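# Line up three dice on the mat by number

## Task

Place all three dice entirely on the mat so that their centres lie on one straight line running directly outward from the midpoint between the two arm bases, with the smallest-valued die closest to that midpoint and the largest-valued die farthest. Each die must still show the number it shows now, must rest flat, and must stay in place with no robot holding it. Finish by opening the grippers and withdrawing both arms.

## Robot and tools

Robot: two six-joint UR12e-style arms, left_arm and right_arm, each carrying a parallel two-finger gripper (50 mm maximum gap) and a fisheye wrist camera (cam_left_wrist, cam_right_wrist, 616x616 pixels). Both base roots are at table height. left_arm's is at (+0.024, +0.602, 0) m with quat_wxyz (+0.997, 0, 0, -0.075), and right_arm's is at (+0.063, -0.584, 0) m with quat_wxyz (+1.000, 0, 0, +0.010). Their midpoint is therefore about (0.044, 0.009, 0), and the dice line should run outward from there, roughly along +x.

Scene frame: the origin sits on the table top between the arms. +x points out over the table, +z points up, and left_arm is on the +y side. The names left and right do not refer to image sides. In the gripper's own frame, the fingers extend along +z and close along x. end_effector_position is the point midway between the pads, and the fingertips reach 17.5 mm past it. A flat plate projects about 9 cm toward the gripper's -y. Spinning only the last joint moves that pad point around a circle of 25 mm radius.

execute_actions takes "actions", a list that is empty or holds one item, plus an optional "pictures" boolean (images are included by default).
- An empty list only reports the current state.
- {"steps": N} without rows is a wait of up to 300 control steps (1/30 s each), counted from the previous result. Your reply time counts toward it.
- {"rows": [...], "steps": N} is a motion of up to 15 steps (15 by default). Each row is used for one step, and the final row repeats if there are fewer rows than steps.

Each row has 18 numbers, each in [-1, 1], and both arms are always included. The order is left_arm's six joints, then left_arm's gripper position, force_limit and speed, then the same nine for right_arm.
- Joint values are offsets, not poses. They are measured from the joint angles in the most recent result that lists them. Before any such result in the scene, and for later calls within one reply, they are measured from where the arm is when the action begins, not from the previous row.
- Joint scale: 1.0 equals 1.326 rad for shoulder pan and shoulder lift, and 1.989 rad for elbow, wrist 1, wrist 2 and wrist 3. Joint order is shoulder pan, shoulder lift, elbow, wrist 1, wrist 2, wrist 3.
- An all-zero joint block is not a hold. It pulls the arm back to the reference angles.
- Gripper numbers are absolute settings. For position, +1 is fully open, pads meet near -0.65, and -1 means close until an object stops the fingers. force_limit sets pad force: -1 is about 20 N, 0 about 102 N, +1 about 185 N, and the real force can be about 17 % higher. speed sets how fast the gap changes: -1 is 20 mm/s, 0 is 85 mm/s, +1 is 150 mm/s.
- To leave a gripper unchanged, resend its current three values. A 0 there is a real command.

Joint ranges in rad. left_arm: pan -3.142..3.142, lift -6.283..6.283, elbow 0..3.142, wrists ±6.283. right_arm: the same, except pan is 0..6.283 and elbow is -3.142..0. A call is refused (nothing is sent) if it would push a joint more than 0.010 rad past its range. Targets beyond the true end are clipped, and "joint sent to its limit" is reported, possibly for an earlier action. The absence of that line does not prove there is room left.

Motion: commands are smoothed with about a 0.17 s lag. Speeds and accelerations are capped, so a result can arrive before a big move is finished. Each step's target stays within 0.383 rad (pan, lift) or 0.575 rad (other joints) of the measured angle, and it is scaled back if it would move the gripper more than 100 mm. Between calls, the arms keep heading to the last row's target until they settle or a step is HELD.

Result lines:
- The state line gives each gripper's pose (position in m, quat_wxyz) and its velocities in the scene frame. The printed position can drift from the truth, more so at long reach.
- Joint positions and Joint velocities: one block per arm, in column order (rad, rad/s).
- Wrist force and Wrist torque are in the end effector's axes and are noisy, with offsets up to about 5.5 N. They saturate near 100 N. "no reading" is normal.
- object_status: 0 moving, 1 blocked while opening, 2 blocked while closing (a real grip), 3 reached the target or pads met (usually nothing held). Sending a new position resets it to 0 until the fingers settle. To grip, send -1 and confirm 2.
- position_measured gives the opening as roughly (250 - value) x 0.202 mm.
- "joint command not followed" means the clearance check changed or blocked joint targets. HELD marks steps where part of your row was not sent.

Gripping notes:
- New force_limit or speed values only apply after a position change of at least 0.01. Open first if you want a softer grip.
- After a grip at force_limit -1, status stays 2 even if the object slips away.
- An off-centre grip on an immovable object loosens over time.

zoom_image(camera, region=[x0,y0,x1,y1]) gives a closer look at the latest image from that camera. Coordinates are in pixels from the top-left corner, and the region can be at most 504x504. Camera intrinsics: fisheye, fx≈fy≈216, centre near (310, 311).

read_manual(section="licences") only returns licence text. finished_scene(scene) ends the scene permanently and reports success, so call it only after the dice are placed and both grippers are open and clear.

Avoid:
- knocking anything off the table;
- dropping or slamming dice, or flipping them so the top number changes;
- arm-to-arm contact;
- forces of 150 N or more, or joint torque at the load limits (pan/lift 300, elbow 136, wrists 49.1 N m), which freeze that arm for 10 s;
- long holds under load, which heat motors (warning at 70 °C, braking stop at 85 °C).

Brief outside tugs on held or loose objects may occur. Smooth, economical motion is preferred.

Each tool is called after "Emit:" as name([rows], argument=value, ...), one row to a line, values as JSON.

## Session

Emit:
execute_actions(actions=[])

Scene clock: 0.00 s of 4800.00 s.
left_arm: end_effector_position=(+0.0796, -0.1533, +0.3394) position_measured=3 object_status=3 end_effector_quat_wxyz=(-0.258, +0.819, -0.435, -0.271) end_effector_velocity=(-0.000, +0.000, +0.000) end_effector_angular_velocity=(+0.001, -0.000, +0.000) | right_arm: end_effector_position=(+0.8260, -0.6013, +0.3621) position_measured=3 object_status=3 end_effector_quat_wxyz=(-0.495, +0.544, +0.652, -0.184) end_effector_velocity=(-0.001, -0.000, -0.001) end_effector_angular_velocity=(-0.000, +0.003, +0.000)
Joint positions: left_arm=[-1.499 -1.061  1.211 -0.994 -1.844  1.004] | right_arm=[ 3.196 -2.273 -0.988 -2.53   1.94  -0.328]
Joint velocities: left_arm=[-0.    -0.    -0.001  0.001  0.    -0.001] | right_arm=[-0.    -0.    -0.001 -0.001 -0.    -0.   ]
Motor temperatures (°C, as the motors report them): left_arm=[30 29 30 34 33 36] | right_arm=[28 28 26 35 38 35]
Wrist force (N, on the end effector, along its own x y z axes, offset not removed): no reading
Wrist torque (N m, same axes, about the end effector's origin, offset not removed): no reading

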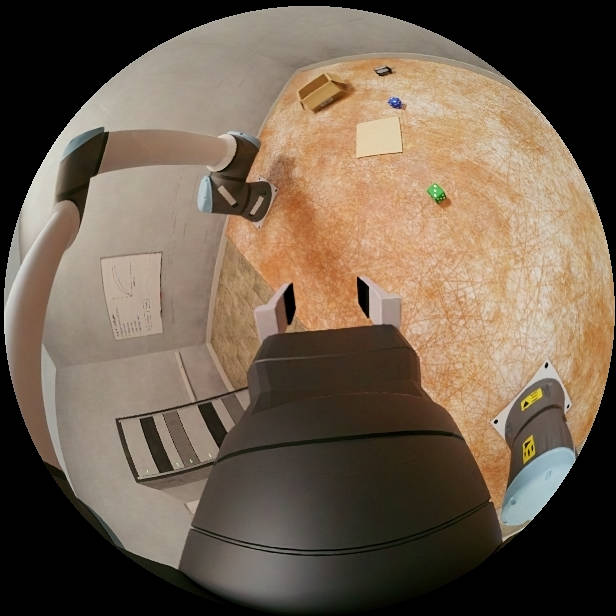

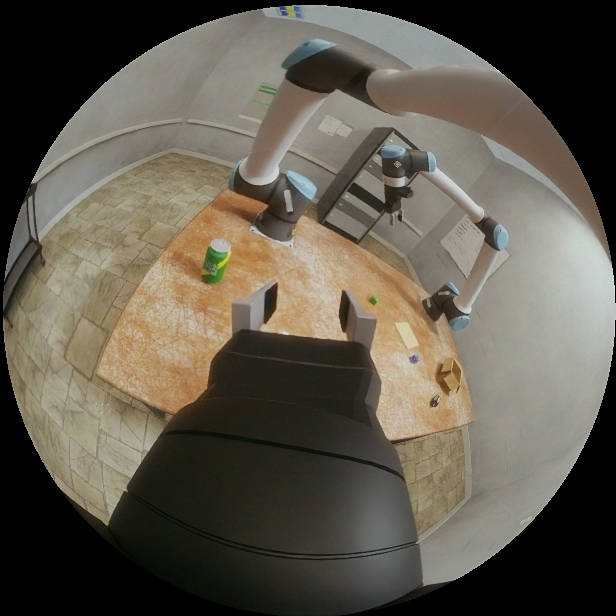

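Emit:
zoom_image(camera="cam_left_wrist", region=[290, 55, 470, 215])

Emit:
zoom_image(camera="cam_right_wrist", region=[225, 270, 475, 420])

Emit:
zoom_image(camera="cam_left_wrist", region=[450, 60, 616, 380])

Emit:
zoom_image(camera="cam_left_wrist", region=[250, 250, 410, 350])

Emit:
zoom_image(camera="cam_right_wrist", region=[230, 255, 390, 355])

Region (290, 55, 470, 215) of cam_left_wrist's 616x616 image, scaled by 2.800, with more detail than that image has.

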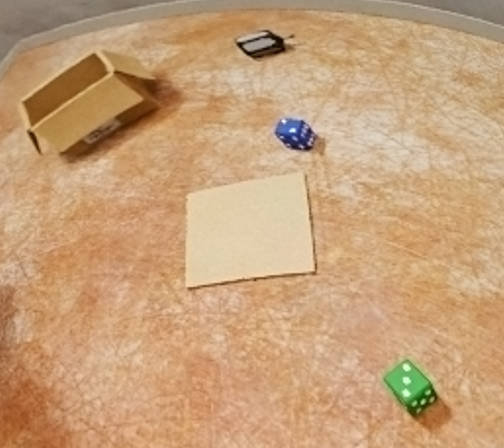

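Region (225, 270, 475, 420) of cam_right_wrist's 616x616 image, scaled by 2.016, with more detail than that image has; it fills the top 302 rows of this view, and the rest is white.

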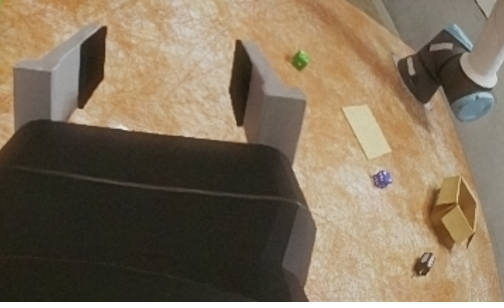

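Region (450, 60, 616, 380) of cam_left_wrist's 616x616 image, scaled by 1.575, with more detail than that image has; it fills the left 261 columns of this view, and the rest is white.

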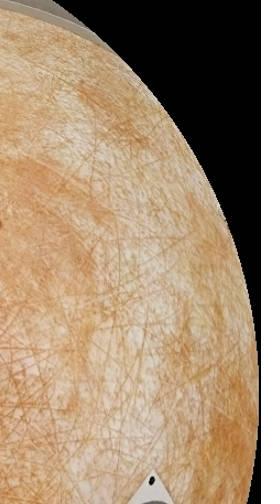

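Region (250, 250, 410, 350) of cam_left_wrist's 616x616 image, scaled by 3.150, with more detail than that image has; it fills the top 315 rows of this view, and the rest is white.

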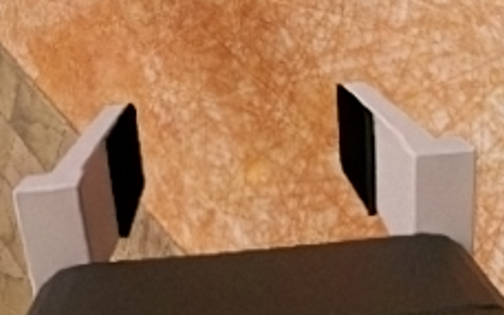

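Region (230, 255, 390, 355) of cam_right_wrist's 616x616 image, scaled by 3.150, with more detail than that image has; it fills the top 315 rows of this view, and the rest is white.

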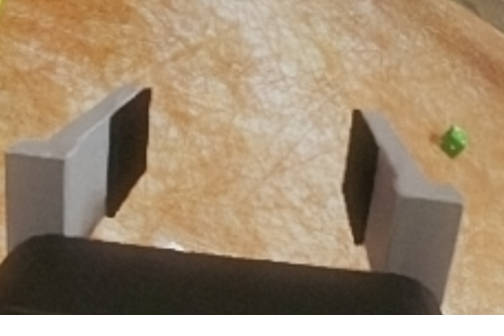

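Emit:
zoom_image(camera="cam_left_wrist", region=[417, 173, 457, 213])

Emit:
zoom_image(camera="cam_left_wrist", region=[380, 88, 410, 118])

Region (417, 173, 457, 213) of cam_left_wrist's 616x616 image, scaled by 12.600, with more detail than that image has.

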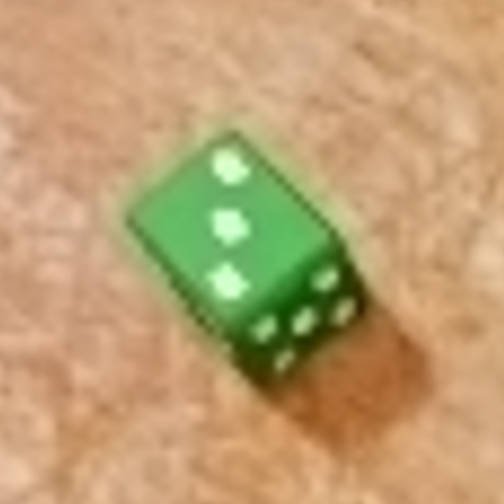

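Region (380, 88, 410, 118) of cam_left_wrist's 616x616 image, scaled by 16.800, with more detail than that image has.

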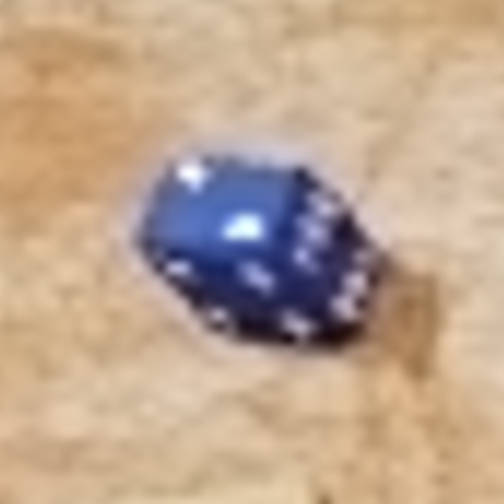

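Emit:
execute_actions([
  {"rows": [[0.012, -0.017, 0.042, -0.068, 0.014, -0.024, 1, -0.3, 0.3, 0.01, 0.033, -0.041, 0.054, -0.012, 0.014, 1, -0.3, 0.3], [0.024, -0.033, 0.085, -0.136, 0.027, -0.048, 1, -0.3, 0.3, 0.02, 0.067, -0.081, 0.109, -0.025, 0.028, 1, -0.3, 0.3], [0.036, -0.05, 0.127, -0.203, 0.041, -0.072, 1, -0.3, 0.3, 0.035, 0.1, -0.122, 0.163, -0.037, 0.042, 1, -0.3, 0.3], [0.048, -0.067, 0.169, -0.271, 0.055, -0.096, 1, -0.3, 0.3, 0.05, 0.134, -0.163, 0.218, -0.049, 0.056, 1, -0.3, 0.3], [0.06, -0.083, 0.212, -0.339, 0.069, -0.12, 1, -0.3, 0.3, 0.07, 0.167, -0.203, 0.272, -0.062, 0.07, 1, -0.3, 0.3], [0.073, -0.1, 0.254, -0.407, 0.082, -0.144, 1, -0.3, 0.3, 0.09, 0.2, -0.244, 0.327, -0.074, 0.084, 1, -0.3, 0.3], [0.085, -0.117, 0.296, -0.474, 0.096, -0.168, 1, -0.3, 0.3, 0.11, 0.234, -0.284, 0.381, -0.087, 0.098, 1, -0.3, 0.3], [0.097, -0.133, 0.339, -0.542, 0.11, -0.192, 1, -0.3, 0.3, 0.135, 0.268, -0.325, 0.436, -0.099, 0.112, 1, -0.3, 0.3], [0.109, -0.15, 0.381, -0.61, 0.124, -0.216, 1, -0.3, 0.3, 0.16, 0.301, -0.366, 0.49, -0.111, 0.126, 1, -0.3, 0.3], [0.121, -0.1665, 0.4234, -0.6778, 0.1374, -0.2403, 1, -0.3, 0.3, 0.185, 0.334, -0.406, 0.545, -0.124, 0.14, 1, -0.3, 0.3], [0.121, -0.1665, 0.4234, -0.6778, 0.1374, -0.2403, 1, -0.3, 0.3, 0.21, 0.368, -0.447, 0.6, -0.136, 0.154, 1, -0.3, 0.3], [0.121, -0.1665, 0.4234, -0.6778, 0.1374, -0.2403, 1, -0.3, 0.3, 0.24, 0.401, -0.488, 0.654, -0.148, 0.168, 1, -0.3, 0.3], [0.121, -0.1665, 0.4234, -0.6778, 0.1374, -0.2403, 1, -0.3, 0.3, 0.27, 0.435, -0.528, 0.708, -0.161, 0.182, 1, -0.3, 0.3], [0.121, -0.1665, 0.4234, -0.6778, 0.1374, -0.2403, 1, -0.3, 0.3, 0.295, 0.468, -0.569, 0.763, -0.173, 0.196, 1, -0.3, 0.3], [0.121, -0.1665, 0.4234, -0.6778, 0.1374, -0.2403, 1, -0.3, 0.3, 0.3198, 0.5016, -0.6096, 0.8174, -0.1856, 0.2098, 1, -0.3, 0.3]], "steps": 15},
], pictures=false)

Emit:
execute_actions([
  {"steps": 32},
])

Scene clock: 59.40 s of 4800.00 s.
left_arm: end_effector_position=(+0.2072, -0.0675, +0.1473) position_measured=3 object_status=3 end_effector_quat_wxyz=(-0.185, +0.926, -0.308, -0.117) end_effector_velocity=(+0.290, +0.295, -0.433) end_effector_angular_velocity=(-0.753, -0.752, +0.778) | right_arm: end_effector_position=(+0.7085, -0.5153, +0.2158) position_measured=3 object_status=3 end_effector_quat_wxyz=(-0.189, +0.559, +0.795, -0.144) end_effector_velocity=(-0.395, +0.220, -0.321) end_effector_angular_velocity=(-0.364, -1.324, +0.453)
Joint positions: left_arm=[-1.391 -1.208  1.745 -1.675 -1.662  0.692] | right_arm=[ 3.441 -1.847 -1.739 -1.59   1.699 -0.057]
Joint velocities: left_arm=[ 0.266 -0.363  1.35  -1.832  0.448 -0.774] | right_arm=[ 0.755  0.986 -1.783  2.019 -0.545  0.616]
Motor temperatures (°C, as the motors report them): left_arm=[30 29 30 34 33 36] | right_arm=[28 28 26 35 38 35]
Wrist force (N, on the end effector, along its own x y z axes, offset not removed): left_arm=[1.5 -2.1 1.3] | right_arm=[1.9 1.1 -4.2]
Wrist torque (N m, same axes, about the end effector's origin, offset not removed): left_arm=[-0.52 -0.25 -0.44] | right_arm=[0.07 -0.21 0.21]
Steps of this call (steps 1 to 90: nothing new was sent; then 55.90 s passed at rest; steps 91 to 105: all 15 steps of this action). Readings (joint positions | what the end effector reports):
91: left_arm=[-1.499 -1.061 1.211 -0.995 -1.843 1.004] | right_arm=[3.196 -2.272 -0.989 -2.529 1.939 -0.328] | left_arm position_measured=3 object_status=3 | right_arm position_measured=3 object_status=3
92: left_arm=[-1.496 -1.065 1.220 -1.004 -1.839 0.997] | right_arm=[3.198 -2.266 -0.998 -2.520 1.935 -0.323] | left_arm position_measured=3 object_status=3 | right_arm position_measured=3 object_status=3
94: left_arm=[-1.482 -1.085 1.281 -1.082 -1.815 0.958] | right_arm=[3.212 -2.228 -1.059 -2.445 1.912 -0.297] | left_arm position_measured=3 object_status=3 | right_arm position_measured=3 object_status=3
98: left_arm=[-1.449 -1.129 1.450 -1.332 -1.760 0.861] | right_arm=[3.276 -2.092 -1.294 -2.150 1.835 -0.210] | left_arm position_measured=3 object_status=3 | right_arm position_measured=3 object_status=3
105: the state above

Scene clock: 60.47 s of 4800.00 s.
left_arm: end_effector_position=(+0.2669, -0.0634, +0.0700) position_measured=3 object_status=3 end_effector_quat_wxyz=(-0.000, +0.976, -0.220, +0.000) end_effector_velocity=(-0.000, -0.001, +0.000) end_effector_angular_velocity=(-0.001, -0.000, -0.000) | right_arm: end_effector_position=(+0.6428, -0.4644, +0.1399) position_measured=3 object_status=3 end_effector_quat_wxyz=(+0.000, +0.549, +0.836, -0.000) end_effector_velocity=(-0.001, -0.001, -0.000) end_effector_angular_velocity=(-0.000, +0.000, -0.001)
Joint positions: left_arm=[-1.338 -1.282  2.053 -2.342 -1.571  0.526] | right_arm=[ 3.62  -1.608 -2.2   -0.904  1.57   0.089]
Joint velocities: left_arm=[-0.001 -0.    -0.001 -0.    -0.    -0.   ] | right_arm=[-0.001  0.    -0.001  0.    -0.    -0.   ]
Motor temperatures (°C, as the motors report them): left_arm=[30 29 30 34 33 36] | right_arm=[28 28 26 35 38 35]
Wrist force (N, on the end effector, along its own x y z axes, offset not removed): left_arm=[0.3 -3.7 2.4] | right_arm=[-2.4 2.2 -0.7]
Wrist torque (N m, same axes, about the end effector's origin, offset not removed): left_arm=[-0.81 0.01 -0.41] | right_arm=[0.51 0.59 0.29]
Steps of this call (steps 1 to 30: the robot went on to your last target; steps 31 to 32: nothing new was sent). Readings (joint positions | what the end effector reports):
1: left_arm=[-1.382 -1.221 1.792 -1.741 -1.646 0.665] | right_arm=[3.466 -1.814 -1.799 -1.523 1.681 -0.036] | left_arm position_measured=3 object_status=3 | right_arm position_measured=3 object_status=3
2: left_arm=[-1.372 -1.235 1.842 -1.816 -1.629 0.635] | right_arm=[3.492 -1.780 -1.861 -1.453 1.661 -0.014] | left_arm position_measured=3 object_status=3 | right_arm position_measured=3 object_status=3
4: left_arm=[-1.355 -1.258 1.941 -1.982 -1.601 0.583] | right_arm=[3.549 -1.706 -1.994 -1.294 1.620 0.032] | left_arm position_measured=3 object_status=3 | right_arm position_measured=3 object_status=3
8: left_arm=[-1.342 -1.276 2.027 -2.250 -1.578 0.539] | right_arm=[3.603 -1.630 -2.153 -1.010 1.582 0.076] | left_arm position_measured=3 object_status=3 | right_arm position_measured=3 object_status=3
32: the state above
All arms were judged still, so your last target was given up. Only a new action makes them travel on or press farther. Fingers that are still opening or closing keep moving.

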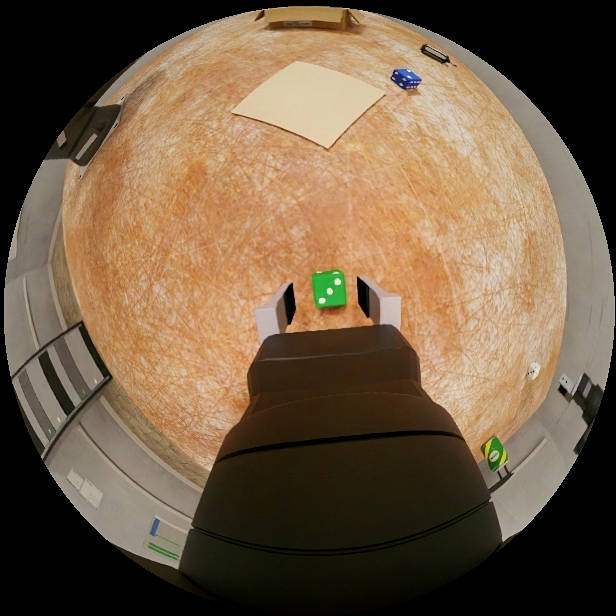

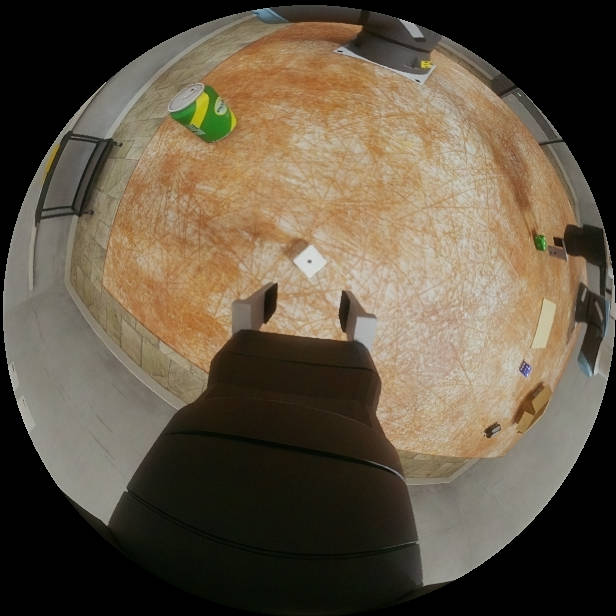

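Emit:
execute_actions(actions=[])

Scene clock: 74.03 s of 4800.00 s.
left_arm: end_effector_position=(+0.2669, -0.0634, +0.0700) position_measured=3 object_status=3 end_effector_quat_wxyz=(-0.000, +0.976, -0.220, +0.000) end_effector_velocity=(+0.000, +0.001, -0.000) end_effector_angular_velocity=(+0.000, -0.001, +0.000) | right_arm: end_effector_position=(+0.6428, -0.4644, +0.1399) position_measured=3 object_status=3 end_effector_quat_wxyz=(+0.000, +0.549, +0.836, -0.000) end_effector_velocity=(-0.000, -0.000, +0.000) end_effector_angular_velocity=(+0.000, -0.000, +0.001)
Joint positions: left_arm=[-1.338 -1.282  2.053 -2.342 -1.571  0.526] | right_arm=[ 3.62  -1.608 -2.2   -0.904  1.57   0.089]
Joint velocities: left_arm=[ 0.    -0.     0.001 -0.001  0.001  0.   ] | right_arm=[-0.     0.001 -0.    -0.    -0.    -0.001]
Motor temperatures (°C, as the motors report them): left_arm=[30 29 30 34 33 36] | right_arm=[28 28 26 35 38 35]
Wrist force (N, on the end effector, along its own x y z axes, offset not removed): left_arm=[1.0 -2.9 2.6] | right_arm=[-1.4 -1.7 -2.1]
Wrist torque (N m, same axes, about the end effector's origin, offset not removed): left_arm=[-0.61 -0.08 -0.45] | right_arm=[-0.26 0.26 0.22]
Steps of this call (steps 1 to 90: nothing new was sent; then 10.57 s passed at rest). Readings (joint positions | what the end effector reports):
1: left_arm=[-1.338 -1.282 2.053 -2.342 -1.571 0.526] | right_arm=[3.620 -1.608 -2.200 -0.904 1.570 0.089] | left_arm position_measured=3 object_status=3 | right_arm position_measured=3 object_status=3
2: left_arm=[-1.338 -1.282 2.053 -2.342 -1.571 0.526] | right_arm=[3.620 -1.608 -2.200 -0.904 1.570 0.089] | left_arm position_measured=3 object_status=3 | right_arm position_measured=3 object_status=3
4: left_arm=[-1.338 -1.282 2.053 -2.342 -1.571 0.526] | right_arm=[3.620 -1.608 -2.200 -0.904 1.570 0.089] | left_arm position_measured=3 object_status=3 | right_arm position_measured=3 object_status=3
8: left_arm=[-1.338 -1.282 2.053 -2.342 -1.571 0.526] | right_arm=[3.620 -1.608 -2.200 -0.904 1.570 0.089] | left_arm position_measured=3 object_status=3 | right_arm position_measured=3 object_status=3
90: the state above

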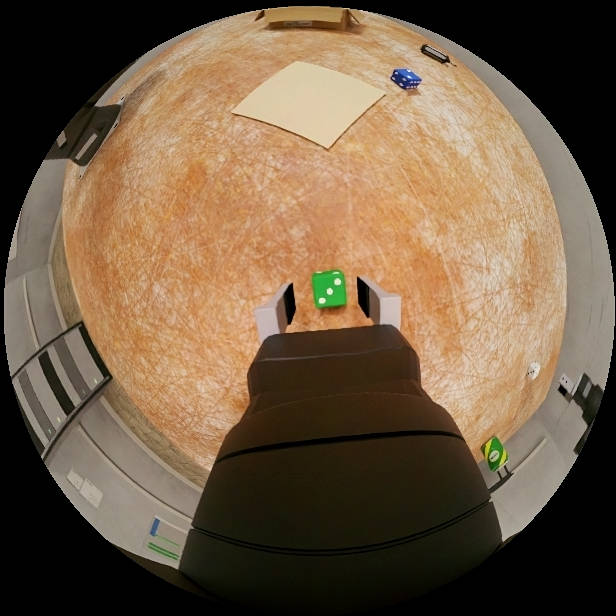

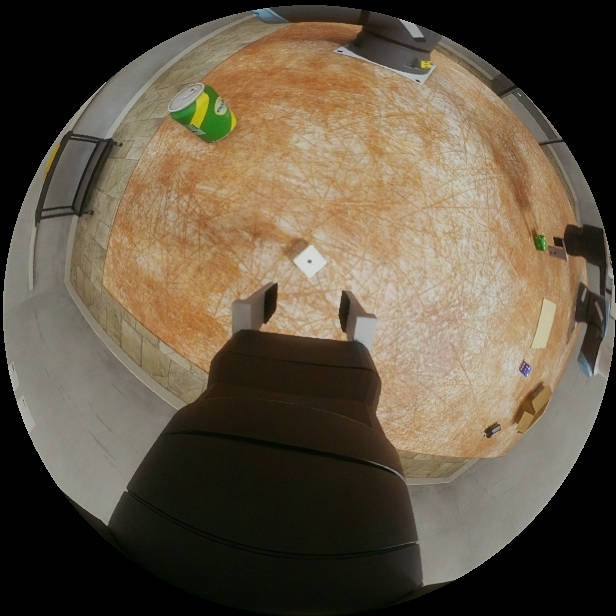

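Emit:
zoom_image(camera="cam_right_wrist", region=[230, 220, 390, 340])

Emit:
zoom_image(camera="cam_left_wrist", region=[250, 250, 410, 350])

Region (230, 220, 390, 340) of cam_right_wrist's 616x616 image, scaled by 3.150, with more detail than that image has; it fills the top 378 rows of this view, and the rest is white.

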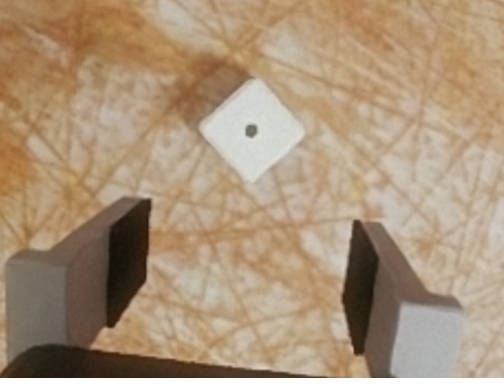

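Region (250, 250, 410, 350) of cam_left_wrist's 616x616 image, scaled by 3.150, with more detail than that image has; it fills the top 315 rows of this view, and the rest is white.

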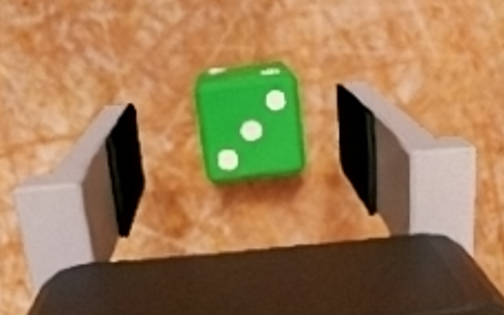

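Emit:
execute_actions([
  {"rows": [
[0.0001,0.0044,0.0005,-0.0034,0,0.0001,1,-0.3,0.3, -0.0005,-0.0011,-0.001,0.0017,0,0.0072,1,-0.3,0.3],
[0.0003,0.0109,0.0013,-0.0086,0,0.0002,1,-0.3,0.3, -0.0015,-0.0032,-0.0031,0.0052,0,0.0216,1,-0.3,0.3],
[0.0005,0.0197,0.0024,-0.0154,0,0.0004,1,-0.3,0.3, -0.003,-0.0064,-0.0061,0.0104,0,0.0433,1,-0.3,0.3],
[0.0008,0.0295,0.0036,-0.0232,0,0.0006,1,-0.3,0.3, -0.005,-0.0107,-0.0102,0.0173,0,0.0721,1,-0.3,0.3],
[0.001,0.0393,0.0048,-0.0309,0,0.0009,1,-0.3,0.3, -0.0073,-0.0155,-0.0148,0.0251,0,0.1045,1,-0.3,0.3],
[0.0012,0.047,0.0057,-0.0369,0,0.001,1,-0.3,0.3, -0.0098,-0.0209,-0.0199,0.0338,0,0.1406,1,-0.3,0.3],
[0.0013,0.0519,0.0063,-0.0408,0,0.0011,1,-0.3,0.3, -0.0125,-0.0268,-0.0256,0.0434,0,0.1803,1,-0.3,0.3],
[0.0014,0.0546,0.0066,-0.0429,0,0.0012,1,-0.3,0.3, -0.0153,-0.0327,-0.0312,0.0529,0,0.2199,1,-0.3,0.3],
[0.0014,0.0546,0.0066,-0.0429,0,0.0012,1,-0.3,0.3, -0.0178,-0.0381,-0.0363,0.0616,0,0.256,1,-0.3,0.3],
[0.0014,0.0546,0.0066,-0.0429,0,0.0012,1,-0.3,0.3, -0.02,-0.0429,-0.0409,0.0694,0,0.2884,1,-0.3,0.3],
[0.0014,0.0546,0.0066,-0.0429,0,0.0012,-1,-0.3,0.3, -0.022,-0.0472,-0.045,0.0763,0,0.3172,1,-0.3,0.3],
[0.0014,0.0546,0.0066,-0.0429,0,0.0012,-1,-0.3,0.3, -0.0235,-0.0504,-0.048,0.0815,0,0.3389,1,-0.3,0.3],
[0.0014,0.0546,0.0066,-0.0429,0,0.0012,-1,-0.3,0.3, -0.0245,-0.0525,-0.0501,0.085,0,0.3533,1,-0.3,0.3],
[0.0014,0.0546,0.0066,-0.0429,0,0.0012,-1,-0.3,0.3, -0.025,-0.0536,-0.0511,0.0867,0,0.3605,1,-0.3,0.3],
[0.0014,0.0546,0.0066,-0.0429,0,0.0012,-1,-0.3,0.3, -0.025,-0.0536,-0.0511,0.0867,0,0.3605,1,-0.3,0.3]
], "steps": 15},
], pictures=false)

Emit:
execute_actions([
  {"steps": 12},
])

Scene clock: 98.73 s of 4800.00 s.
left_arm: end_effector_position=(+0.2686, -0.0692, +0.0237) position_measured=81 object_status=0 end_effector_quat_wxyz=(-0.000, +0.975, -0.220, +0.000) end_effector_velocity=(+0.001, -0.002, -0.016) end_effector_angular_velocity=(-0.001, +0.000, +0.000) | right_arm: end_effector_position=(+0.6268, -0.4755, +0.0752) position_measured=3 object_status=3 end_effector_quat_wxyz=(+0.000, +0.776, +0.630, -0.001) end_effector_velocity=(-0.027, -0.016, -0.112) end_effector_angular_velocity=(-0.001, -0.002, -1.408)
Joint positions: left_arm=[-1.337 -1.211  2.066 -2.425 -1.571  0.529] | right_arm=[ 3.591 -1.669 -2.287 -0.758  1.57   0.677]
Joint velocities: left_arm=[ 0.001  0.025  0.003 -0.029 -0.     0.   ] | right_arm=[-0.052 -0.111 -0.159  0.27   0.     1.356]
Motor temperatures (°C, as the motors report them): left_arm=[30 29 30 34 33 36] | right_arm=[28 28 26 35 38 35]
Wrist force (N, on the end effector, along its own x y z axes, offset not removed): left_arm=[0.8 -2.2 3.3] | right_arm=[-3.2 -1.2 0.5]
Wrist torque (N m, same axes, about the end effector's origin, offset not removed): left_arm=[-0.52 0.01 -0.47] | right_arm=[-0.16 0.70 0.36]
Steps of this call (steps 1 to 90: nothing new was sent; then 21.20 s passed at rest; steps 91 to 105: all 15 steps of this action). Readings (joint positions | what the end effector reports):
91: left_arm=[-1.338 -1.282 2.053 -2.342 -1.571 0.526] | right_arm=[3.620 -1.608 -2.201 -0.904 1.570 0.090] | left_arm position_measured=3 object_status=3 | right_arm position_measured=3 object_status=3
92: left_arm=[-1.338 -1.280 2.053 -2.344 -1.571 0.526] | right_arm=[3.620 -1.608 -2.201 -0.903 1.570 0.093] | left_arm position_measured=3 object_status=3 | right_arm position_measured=3 object_status=3
94: left_arm=[-1.338 -1.272 2.055 -2.353 -1.571 0.526] | right_arm=[3.619 -1.611 -2.205 -0.897 1.570 0.115] | left_arm position_measured=3 object_status=3 | right_arm position_measured=3 object_status=3
98: left_arm=[-1.337 -1.237 2.061 -2.394 -1.571 0.528] | right_arm=[3.611 -1.627 -2.228 -0.858 1.570 0.258] | left_arm position_measured=3 object_status=3 | right_arm position_measured=3 object_status=3
105: the state above

Scene clock: 99.13 s of 4800.00 s.
left_arm: end_effector_position=(+0.2687, -0.0696, +0.0224) position_measured=107 object_status=2 end_effector_quat_wxyz=(+0.000, +0.975, -0.220, +0.000) end_effector_velocity=(+0.000, +0.001, -0.001) end_effector_angular_velocity=(+0.003, +0.000, +0.000) | right_arm: end_effector_position=(+0.6247, -0.4770, +0.0650) position_measured=3 object_status=3 end_effector_quat_wxyz=(+0.000, +0.816, +0.578, -0.000) end_effector_velocity=(-0.001, -0.001, -0.002) end_effector_angular_velocity=(-0.001, +0.001, -0.018)
Joint positions: left_arm=[-1.337 -1.209  2.066 -2.428 -1.571  0.529] | right_arm=[ 3.587 -1.679 -2.302 -0.732  1.57   0.805]
Joint velocities: left_arm=[ 0.     0.001  0.001  0.001  0.    -0.   ] | right_arm=[-0.    -0.002 -0.004  0.004 -0.     0.018]
Motor temperatures (°C, as the motors report them): left_arm=[30 29 30 34 33 36] | right_arm=[28 28 26 35 38 35]
Wrist force (N, on the end effector, along its own x y z axes, offset not removed): left_arm=[-7.7 -11.5 -56.6] | right_arm=[1.0 -0.9 2.8]
Wrist torque (N m, same axes, about the end effector's origin, offset not removed): left_arm=[-0.32 -0.28 -0.42] | right_arm=[0.00 -0.10 0.24]
Steps of this call (steps 1 to 12: the robot went on to your last target). Readings (joint positions | what the end effector reports):
1: left_arm=[-1.337 -1.211 2.066 -2.426 -1.571 0.529] | right_arm=[3.590 -1.672 -2.292 -0.750 1.570 0.716] | left_arm position_measured=98 object_status=0 | right_arm position_measured=3 object_status=3
2: left_arm=[-1.337 -1.210 2.066 -2.426 -1.571 0.529] | right_arm=[3.589 -1.674 -2.295 -0.744 1.570 0.744] | left_arm position_measured=107 object_status=0 | right_arm position_measured=3 object_status=3
4: left_arm=[-1.337 -1.210 2.066 -2.427 -1.571 0.529] | right_arm=[3.588 -1.677 -2.299 -0.738 1.570 0.776] | left_arm position_measured=107 object_status=0 | right_arm position_measured=3 object_status=3
8: left_arm=[-1.337 -1.209 2.066 -2.427 -1.571 0.529] | right_arm=[3.587 -1.678 -2.301 -0.733 1.570 0.799] | left_arm position_measured=107 object_status=2 | right_arm position_measured=3 object_status=3
12: the state above

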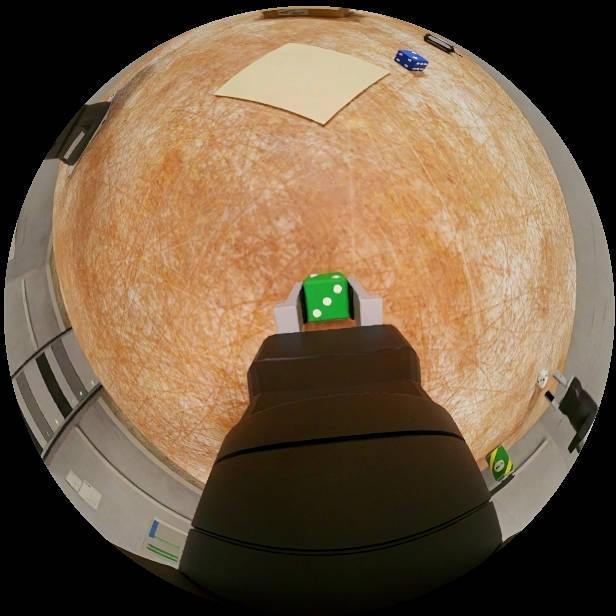

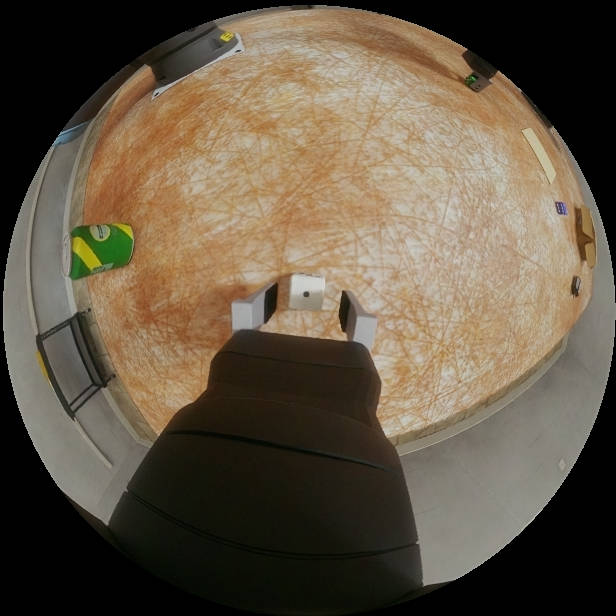

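Emit:
execute_actions([
  {"rows": [
[0,-0.004,-0.0005,0.0031,0,0,-1,-0.3,0.3, 0,0,0,0,0,0,1,-0.3,0.3],
[0,-0.011,-0.0013,0.0086,0,0,-1,-0.3,0.3, 0,0,0,0,0,0,1,-0.3,0.3],
[0,-0.02,-0.0024,0.0157,0,0,-1,-0.3,0.3, 0,0,0,0,0,0,1,-0.3,0.3],
[0,-0.031,-0.0037,0.0243,0,0,-1,-0.3,0.3, 0,0,0,0,0,0,1,-0.3,0.3],
[0,-0.042,-0.005,0.033,0,0,-1,-0.3,0.3, 0,0,0,0,0,0,1,-0.3,0.3],
[0,-0.051,-0.0062,0.04,0,0,-1,-0.3,0.3, 0,0,0,0,0,0,1,-0.3,0.3],
[0,-0.057,-0.0069,0.0448,0,0,-1,-0.3,0.3, 0,0,0,0,0,0,1,-0.3,0.3],
[0,-0.06,-0.0073,0.0472,0,0,-1,-0.3,0.3, 0,0,0,0,0,0,1,-0.3,0.3]
], "steps": 12},
], pictures=false)

Emit:
zoom_image(camera="cam_right_wrist", region=[230, 255, 390, 355])

Scene clock: 105.50 s of 4800.00 s.
left_arm: end_effector_position=(+0.2682, -0.0631, +0.0697) position_measured=107 object_status=2 end_effector_quat_wxyz=(+0.000, +0.975, -0.220, +0.000) end_effector_velocity=(-0.001, +0.008, +0.059) end_effector_angular_velocity=(-0.003, -0.000, +0.000) | right_arm: end_effector_position=(+0.6246, -0.4770, +0.0648) position_measured=3 object_status=3 end_effector_quat_wxyz=(+0.000, +0.816, +0.577, -0.000) end_effector_velocity=(+0.000, +0.001, +0.001) end_effector_angular_velocity=(-0.000, +0.001, +0.001)
Joint positions: left_arm=[-1.337 -1.281  2.053 -2.343 -1.571  0.529] | right_arm=[ 3.587 -1.679 -2.302 -0.732  1.57   0.805]
Joint velocities: left_arm=[-0.001 -0.086 -0.019  0.103 -0.    -0.001] | right_arm=[ 0.001  0.001  0.001 -0.003  0.    -0.   ]
Motor temperatures (°C, as the motors report them): left_arm=[30 29 30 34 33 36] | right_arm=[28 28 26 35 38 35]
Wrist force (N, on the end effector, along its own x y z axes, offset not removed): left_arm=[-1.5 -1.3 0.8] | right_arm=[-0.6 -1.6 -0.8]
Wrist torque (N m, same axes, about the end effector's origin, offset not removed): left_arm=[-0.40 0.43 -0.35] | right_arm=[-0.14 0.19 0.16]
Steps of this call (steps 1 to 30: the robot went on to your last target; steps 31 to 90: nothing new was sent; then 2.97 s passed at rest; steps 91 to 102: all 12 steps of this action). Readings (joint positions | what the end effector reports):
91: left_arm=[-1.337 -1.209 2.066 -2.427 -1.571 0.529] | right_arm=[3.587 -1.679 -2.302 -0.732 1.570 0.806] | left_arm position_measured=107 object_status=2 | right_arm position_measured=3 object_status=3
92: left_arm=[-1.337 -1.210 2.066 -2.426 -1.571 0.529] | right_arm=[3.587 -1.679 -2.302 -0.732 1.570 0.806] | left_arm position_measured=107 object_status=2 | right_arm position_measured=3 object_status=3
94: left_arm=[-1.337 -1.218 2.065 -2.416 -1.571 0.529] | right_arm=[3.587 -1.679 -2.302 -0.732 1.570 0.806] | left_arm position_measured=107 object_status=2 | right_arm position_measured=3 object_status=3
98: left_arm=[-1.337 -1.257 2.058 -2.372 -1.571 0.529] | right_arm=[3.587 -1.679 -2.302 -0.732 1.570 0.805] | left_arm position_measured=107 object_status=2 | right_arm position_measured=3 object_status=3
102: the state above

Region (230, 255, 390, 355) of cam_right_wrist's 616x616 image, scaled by 3.150, with more detail than that image has; it fills the top 315 rows of this view, and the rest is white.

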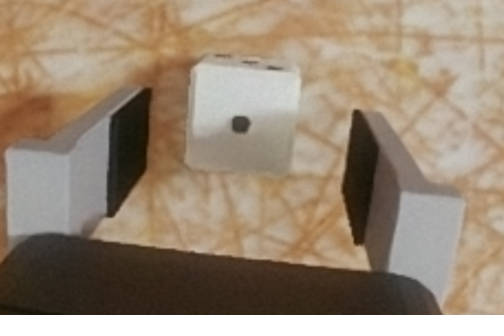

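Emit:
execute_actions([
  {"rows": [
[0.0044,-0.0096,0.0019,0.0043,0,0.0102,-1,-0.3,0.3, -0.0003,-0.0043,-0.0011,0.0041,0,-0.0002,1,-0.3,0.3],
[0.0132,-0.0169,0.0072,0.0039,0,0.0307,-1,-0.3,0.3, -0.0008,-0.0108,-0.0029,0.0101,0,-0.0004,1,-0.3,0.3],
[0.0265,-0.0279,0.0151,0.0033,0,0.0614,-1,-0.3,0.3, -0.0014,-0.0195,-0.0051,0.0183,0,-0.0007,1,-0.3,0.3],
[0.0441,-0.0424,0.0257,0.0025,0,0.1023,-1,-0.3,0.3, -0.0021,-0.0292,-0.0077,0.0274,0,-0.0011,1,-0.3,0.3],
[0.064,-0.0588,0.0375,0.0016,0,0.1483,-1,-0.3,0.3, -0.0027,-0.039,-0.0103,0.0365,0,-0.0014,1,-0.3,0.3],
[0.0861,-0.077,0.0507,0.0006,0,0.1994,-1,-0.3,0.3, -0.0033,-0.0465,-0.0123,0.0436,0,-0.0017,1,-0.3,0.3],
[0.1104,-0.0971,0.0652,-0.0006,0,0.2557,-1,-0.3,0.3, -0.0036,-0.0514,-0.0136,0.0482,0,-0.0019,1,-0.3,0.3],
[0.1346,-0.1171,0.0797,-0.0017,0,0.312,-1,-0.3,0.3, -0.0038,-0.0541,-0.0143,0.0507,0,-0.002,1,-0.3,0.3],
[0.1567,-0.1353,0.0929,-0.0027,0,0.3631,-1,-0.3,0.3, -0.0038,-0.0541,-0.0143,0.0507,0,-0.002,1,-0.3,0.3],
[0.1766,-0.1517,0.1047,-0.0036,0,0.4091,-1,-0.3,0.3, -0.0038,-0.0541,-0.0143,0.0507,0,-0.002,1,-0.3,0.3],
[0.1942,-0.1662,0.1153,-0.0044,0,0.45,-1,-0.3,0.3, -0.0038,-0.0541,-0.0143,0.0507,0,-0.002,1,-0.3,0.3],
[0.2075,-0.1772,0.1232,-0.005,0,0.4807,-1,-0.3,0.3, -0.0038,-0.0541,-0.0143,0.0507,0,-0.002,1,-0.3,0.3],
[0.2163,-0.1845,0.1285,-0.0054,0,0.5012,-1,-0.3,0.3, -0.0038,-0.0541,-0.0143,0.0507,0,-0.002,1,-0.3,0.3],
[0.2207,-0.1881,0.1311,-0.0056,0,0.5114,-1,-0.3,0.3, -0.0038,-0.0541,-0.0143,0.0507,0,-0.002,1,-0.3,0.3],
[0.2207,-0.1881,0.1311,-0.0056,0,0.5114,-1,-0.3,0.3, -0.0038,-0.0541,-0.0143,0.0507,0,-0.002,-1,-0.3,0.3]
], "steps": 15},
], pictures=false)

Emit:
execute_actions([
  {"steps": 18},
])

Scene clock: 132.37 s of 4800.00 s.
left_arm: end_effector_position=(+0.3914, +0.1173, +0.0900) position_measured=107 object_status=2 end_effector_quat_wxyz=(+0.000, +0.886, -0.463, +0.000) end_effector_velocity=(+0.230, +0.492, +0.007) end_effector_angular_velocity=(+0.008, +0.002, -1.656) | right_arm: end_effector_position=(+0.6244, -0.4802, +0.0238) position_measured=12 object_status=0 end_effector_quat_wxyz=(+0.000, +0.817, +0.577, +0.000) end_effector_velocity=(-0.001, -0.001, -0.015) end_effector_angular_velocity=(-0.000, +0.000, -0.000)
Joint positions: left_arm=[-1.105 -1.481  2.26  -2.35  -1.571  1.28 ] | right_arm=[ 3.582 -1.748 -2.33  -0.634  1.57   0.801]
Joint velocities: left_arm=[ 0.619 -0.503  0.55  -0.039 -0.001  2.274] | right_arm=[-0.001 -0.025 -0.01   0.035 -0.    -0.001]
Motor temperatures (°C, as the motors report them): left_arm=[30 29 30 34 33 36] | right_arm=[28 28 26 35 38 35]
Wrist force (N, on the end effector, along its own x y z axes, offset not removed): left_arm=[-0.5 -7.2 2.9] | right_arm=[0.7 3.4 -3.5]
Wrist torque (N m, same axes, about the end effector's origin, offset not removed): left_arm=[-1.31 0.17 -0.33] | right_arm=[0.59 0.13 0.17]
Steps of this call (steps 1 to 15: the robot went on to your last target; steps 16 to 90: nothing new was sent; then 23.37 s passed at rest; steps 91 to 105: all 15 steps of this action). Readings (joint positions | what the end effector reports):
91: left_arm=[-1.336 -1.289 2.051 -2.334 -1.571 0.529] | right_arm=[3.587 -1.679 -2.302 -0.732 1.570 0.805] | left_arm position_measured=107 object_status=2 | right_arm position_measured=3 object_status=3
92: left_arm=[-1.335 -1.290 2.053 -2.334 -1.571 0.533] | right_arm=[3.587 -1.680 -2.302 -0.730 1.570 0.805] | left_arm position_measured=107 object_status=2 | right_arm position_measured=3 object_status=3
94: left_arm=[-1.325 -1.299 2.062 -2.335 -1.571 0.563] | right_arm=[3.586 -1.688 -2.305 -0.719 1.570 0.804] | left_arm position_measured=107 object_status=2 | right_arm position_measured=3 object_status=3
98: left_arm=[-1.261 -1.352 2.120 -2.339 -1.571 0.753] | right_arm=[3.584 -1.723 -2.320 -0.671 1.570 0.802] | left_arm position_measured=107 object_status=2 | right_arm position_measured=3 object_status=3
105: the state above

Scene clock: 132.97 s of 4800.00 s.
left_arm: end_effector_position=(+0.4116, +0.1645, +0.0901) position_measured=107 object_status=2 end_effector_quat_wxyz=(-0.000, +0.834, -0.551, +0.000) end_effector_velocity=(+0.000, +0.001, -0.000) end_effector_angular_velocity=(-0.000, -0.000, -0.002) | right_arm: end_effector_position=(+0.6244, -0.4803, +0.0226) position_measured=106 object_status=2 end_effector_quat_wxyz=(+0.000, +0.817, +0.577, +0.000) end_effector_velocity=(-0.000, -0.001, -0.000) end_effector_angular_velocity=(-0.001, +0.002, -0.001)
Joint positions: left_arm=[-1.044 -1.53   2.314 -2.354 -1.571  1.545] | right_arm=[ 3.582 -1.751 -2.331 -0.631  1.57   0.801]
Joint velocities: left_arm=[ 0.001 -0.001  0.002 -0.001  0.     0.004] | right_arm=[-0.001 -0.    -0.    -0.002 -0.    -0.   ]
Motor temperatures (°C, as the motors report them): left_arm=[30 29 30 34 33 36] | right_arm=[28 28 26 35 38 35]
Wrist force (N, on the end effector, along its own x y z axes, offset not removed): left_arm=[1.4 -4.0 1.2] | right_arm=[-5.1 -4.1 -16.8]
Wrist torque (N m, same axes, about the end effector's origin, offset not removed): left_arm=[-0.84 -0.13 -0.45] | right_arm=[-0.51 0.79 0.40]
Steps of this call (steps 1 to 18: the robot went on to your last target). Readings (joint positions | what the end effector reports):
1: left_arm=[-1.087 -1.496 2.276 -2.351 -1.571 1.352] | right_arm=[3.582 -1.749 -2.330 -0.633 1.570 0.801] | left_arm position_measured=107 object_status=2 | right_arm position_measured=29 object_status=0
2: left_arm=[-1.073 -1.506 2.288 -2.352 -1.571 1.411] | right_arm=[3.582 -1.750 -2.330 -0.632 1.570 0.801] | left_arm position_measured=107 object_status=2 | right_arm position_measured=46 object_status=0
4: left_arm=[-1.058 -1.519 2.301 -2.353 -1.571 1.481] | right_arm=[3.582 -1.750 -2.330 -0.632 1.570 0.801] | left_arm position_measured=107 object_status=2 | right_arm position_measured=81 object_status=0
8: left_arm=[-1.047 -1.528 2.311 -2.354 -1.571 1.531] | right_arm=[3.582 -1.751 -2.330 -0.631 1.570 0.801] | left_arm position_measured=107 object_status=2 | right_arm position_measured=106 object_status=0
18: the state above

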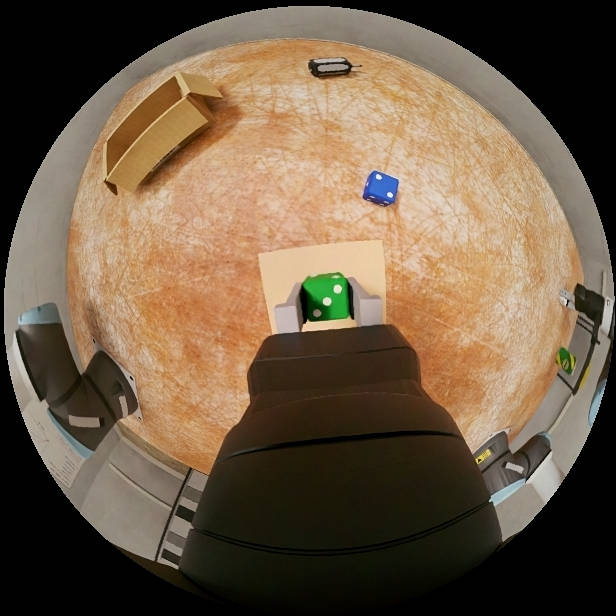

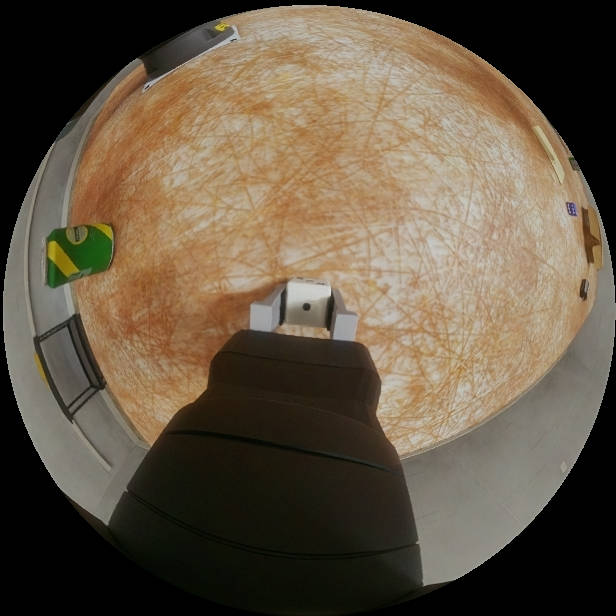

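Emit:
zoom_image(camera="cam_left_wrist", region=[240, 160, 420, 340])

Region (240, 160, 420, 340) of cam_left_wrist's 616x616 image, scaled by 2.800, with more detail than that image has.

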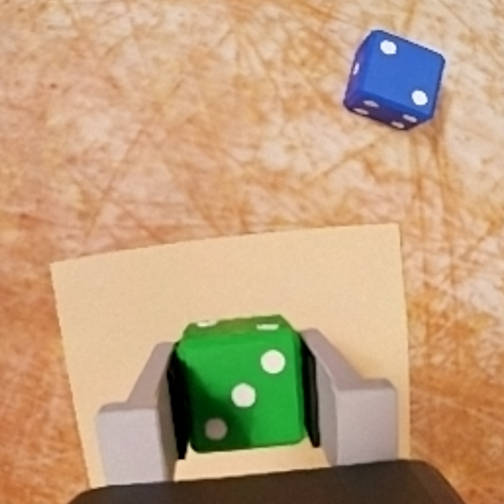

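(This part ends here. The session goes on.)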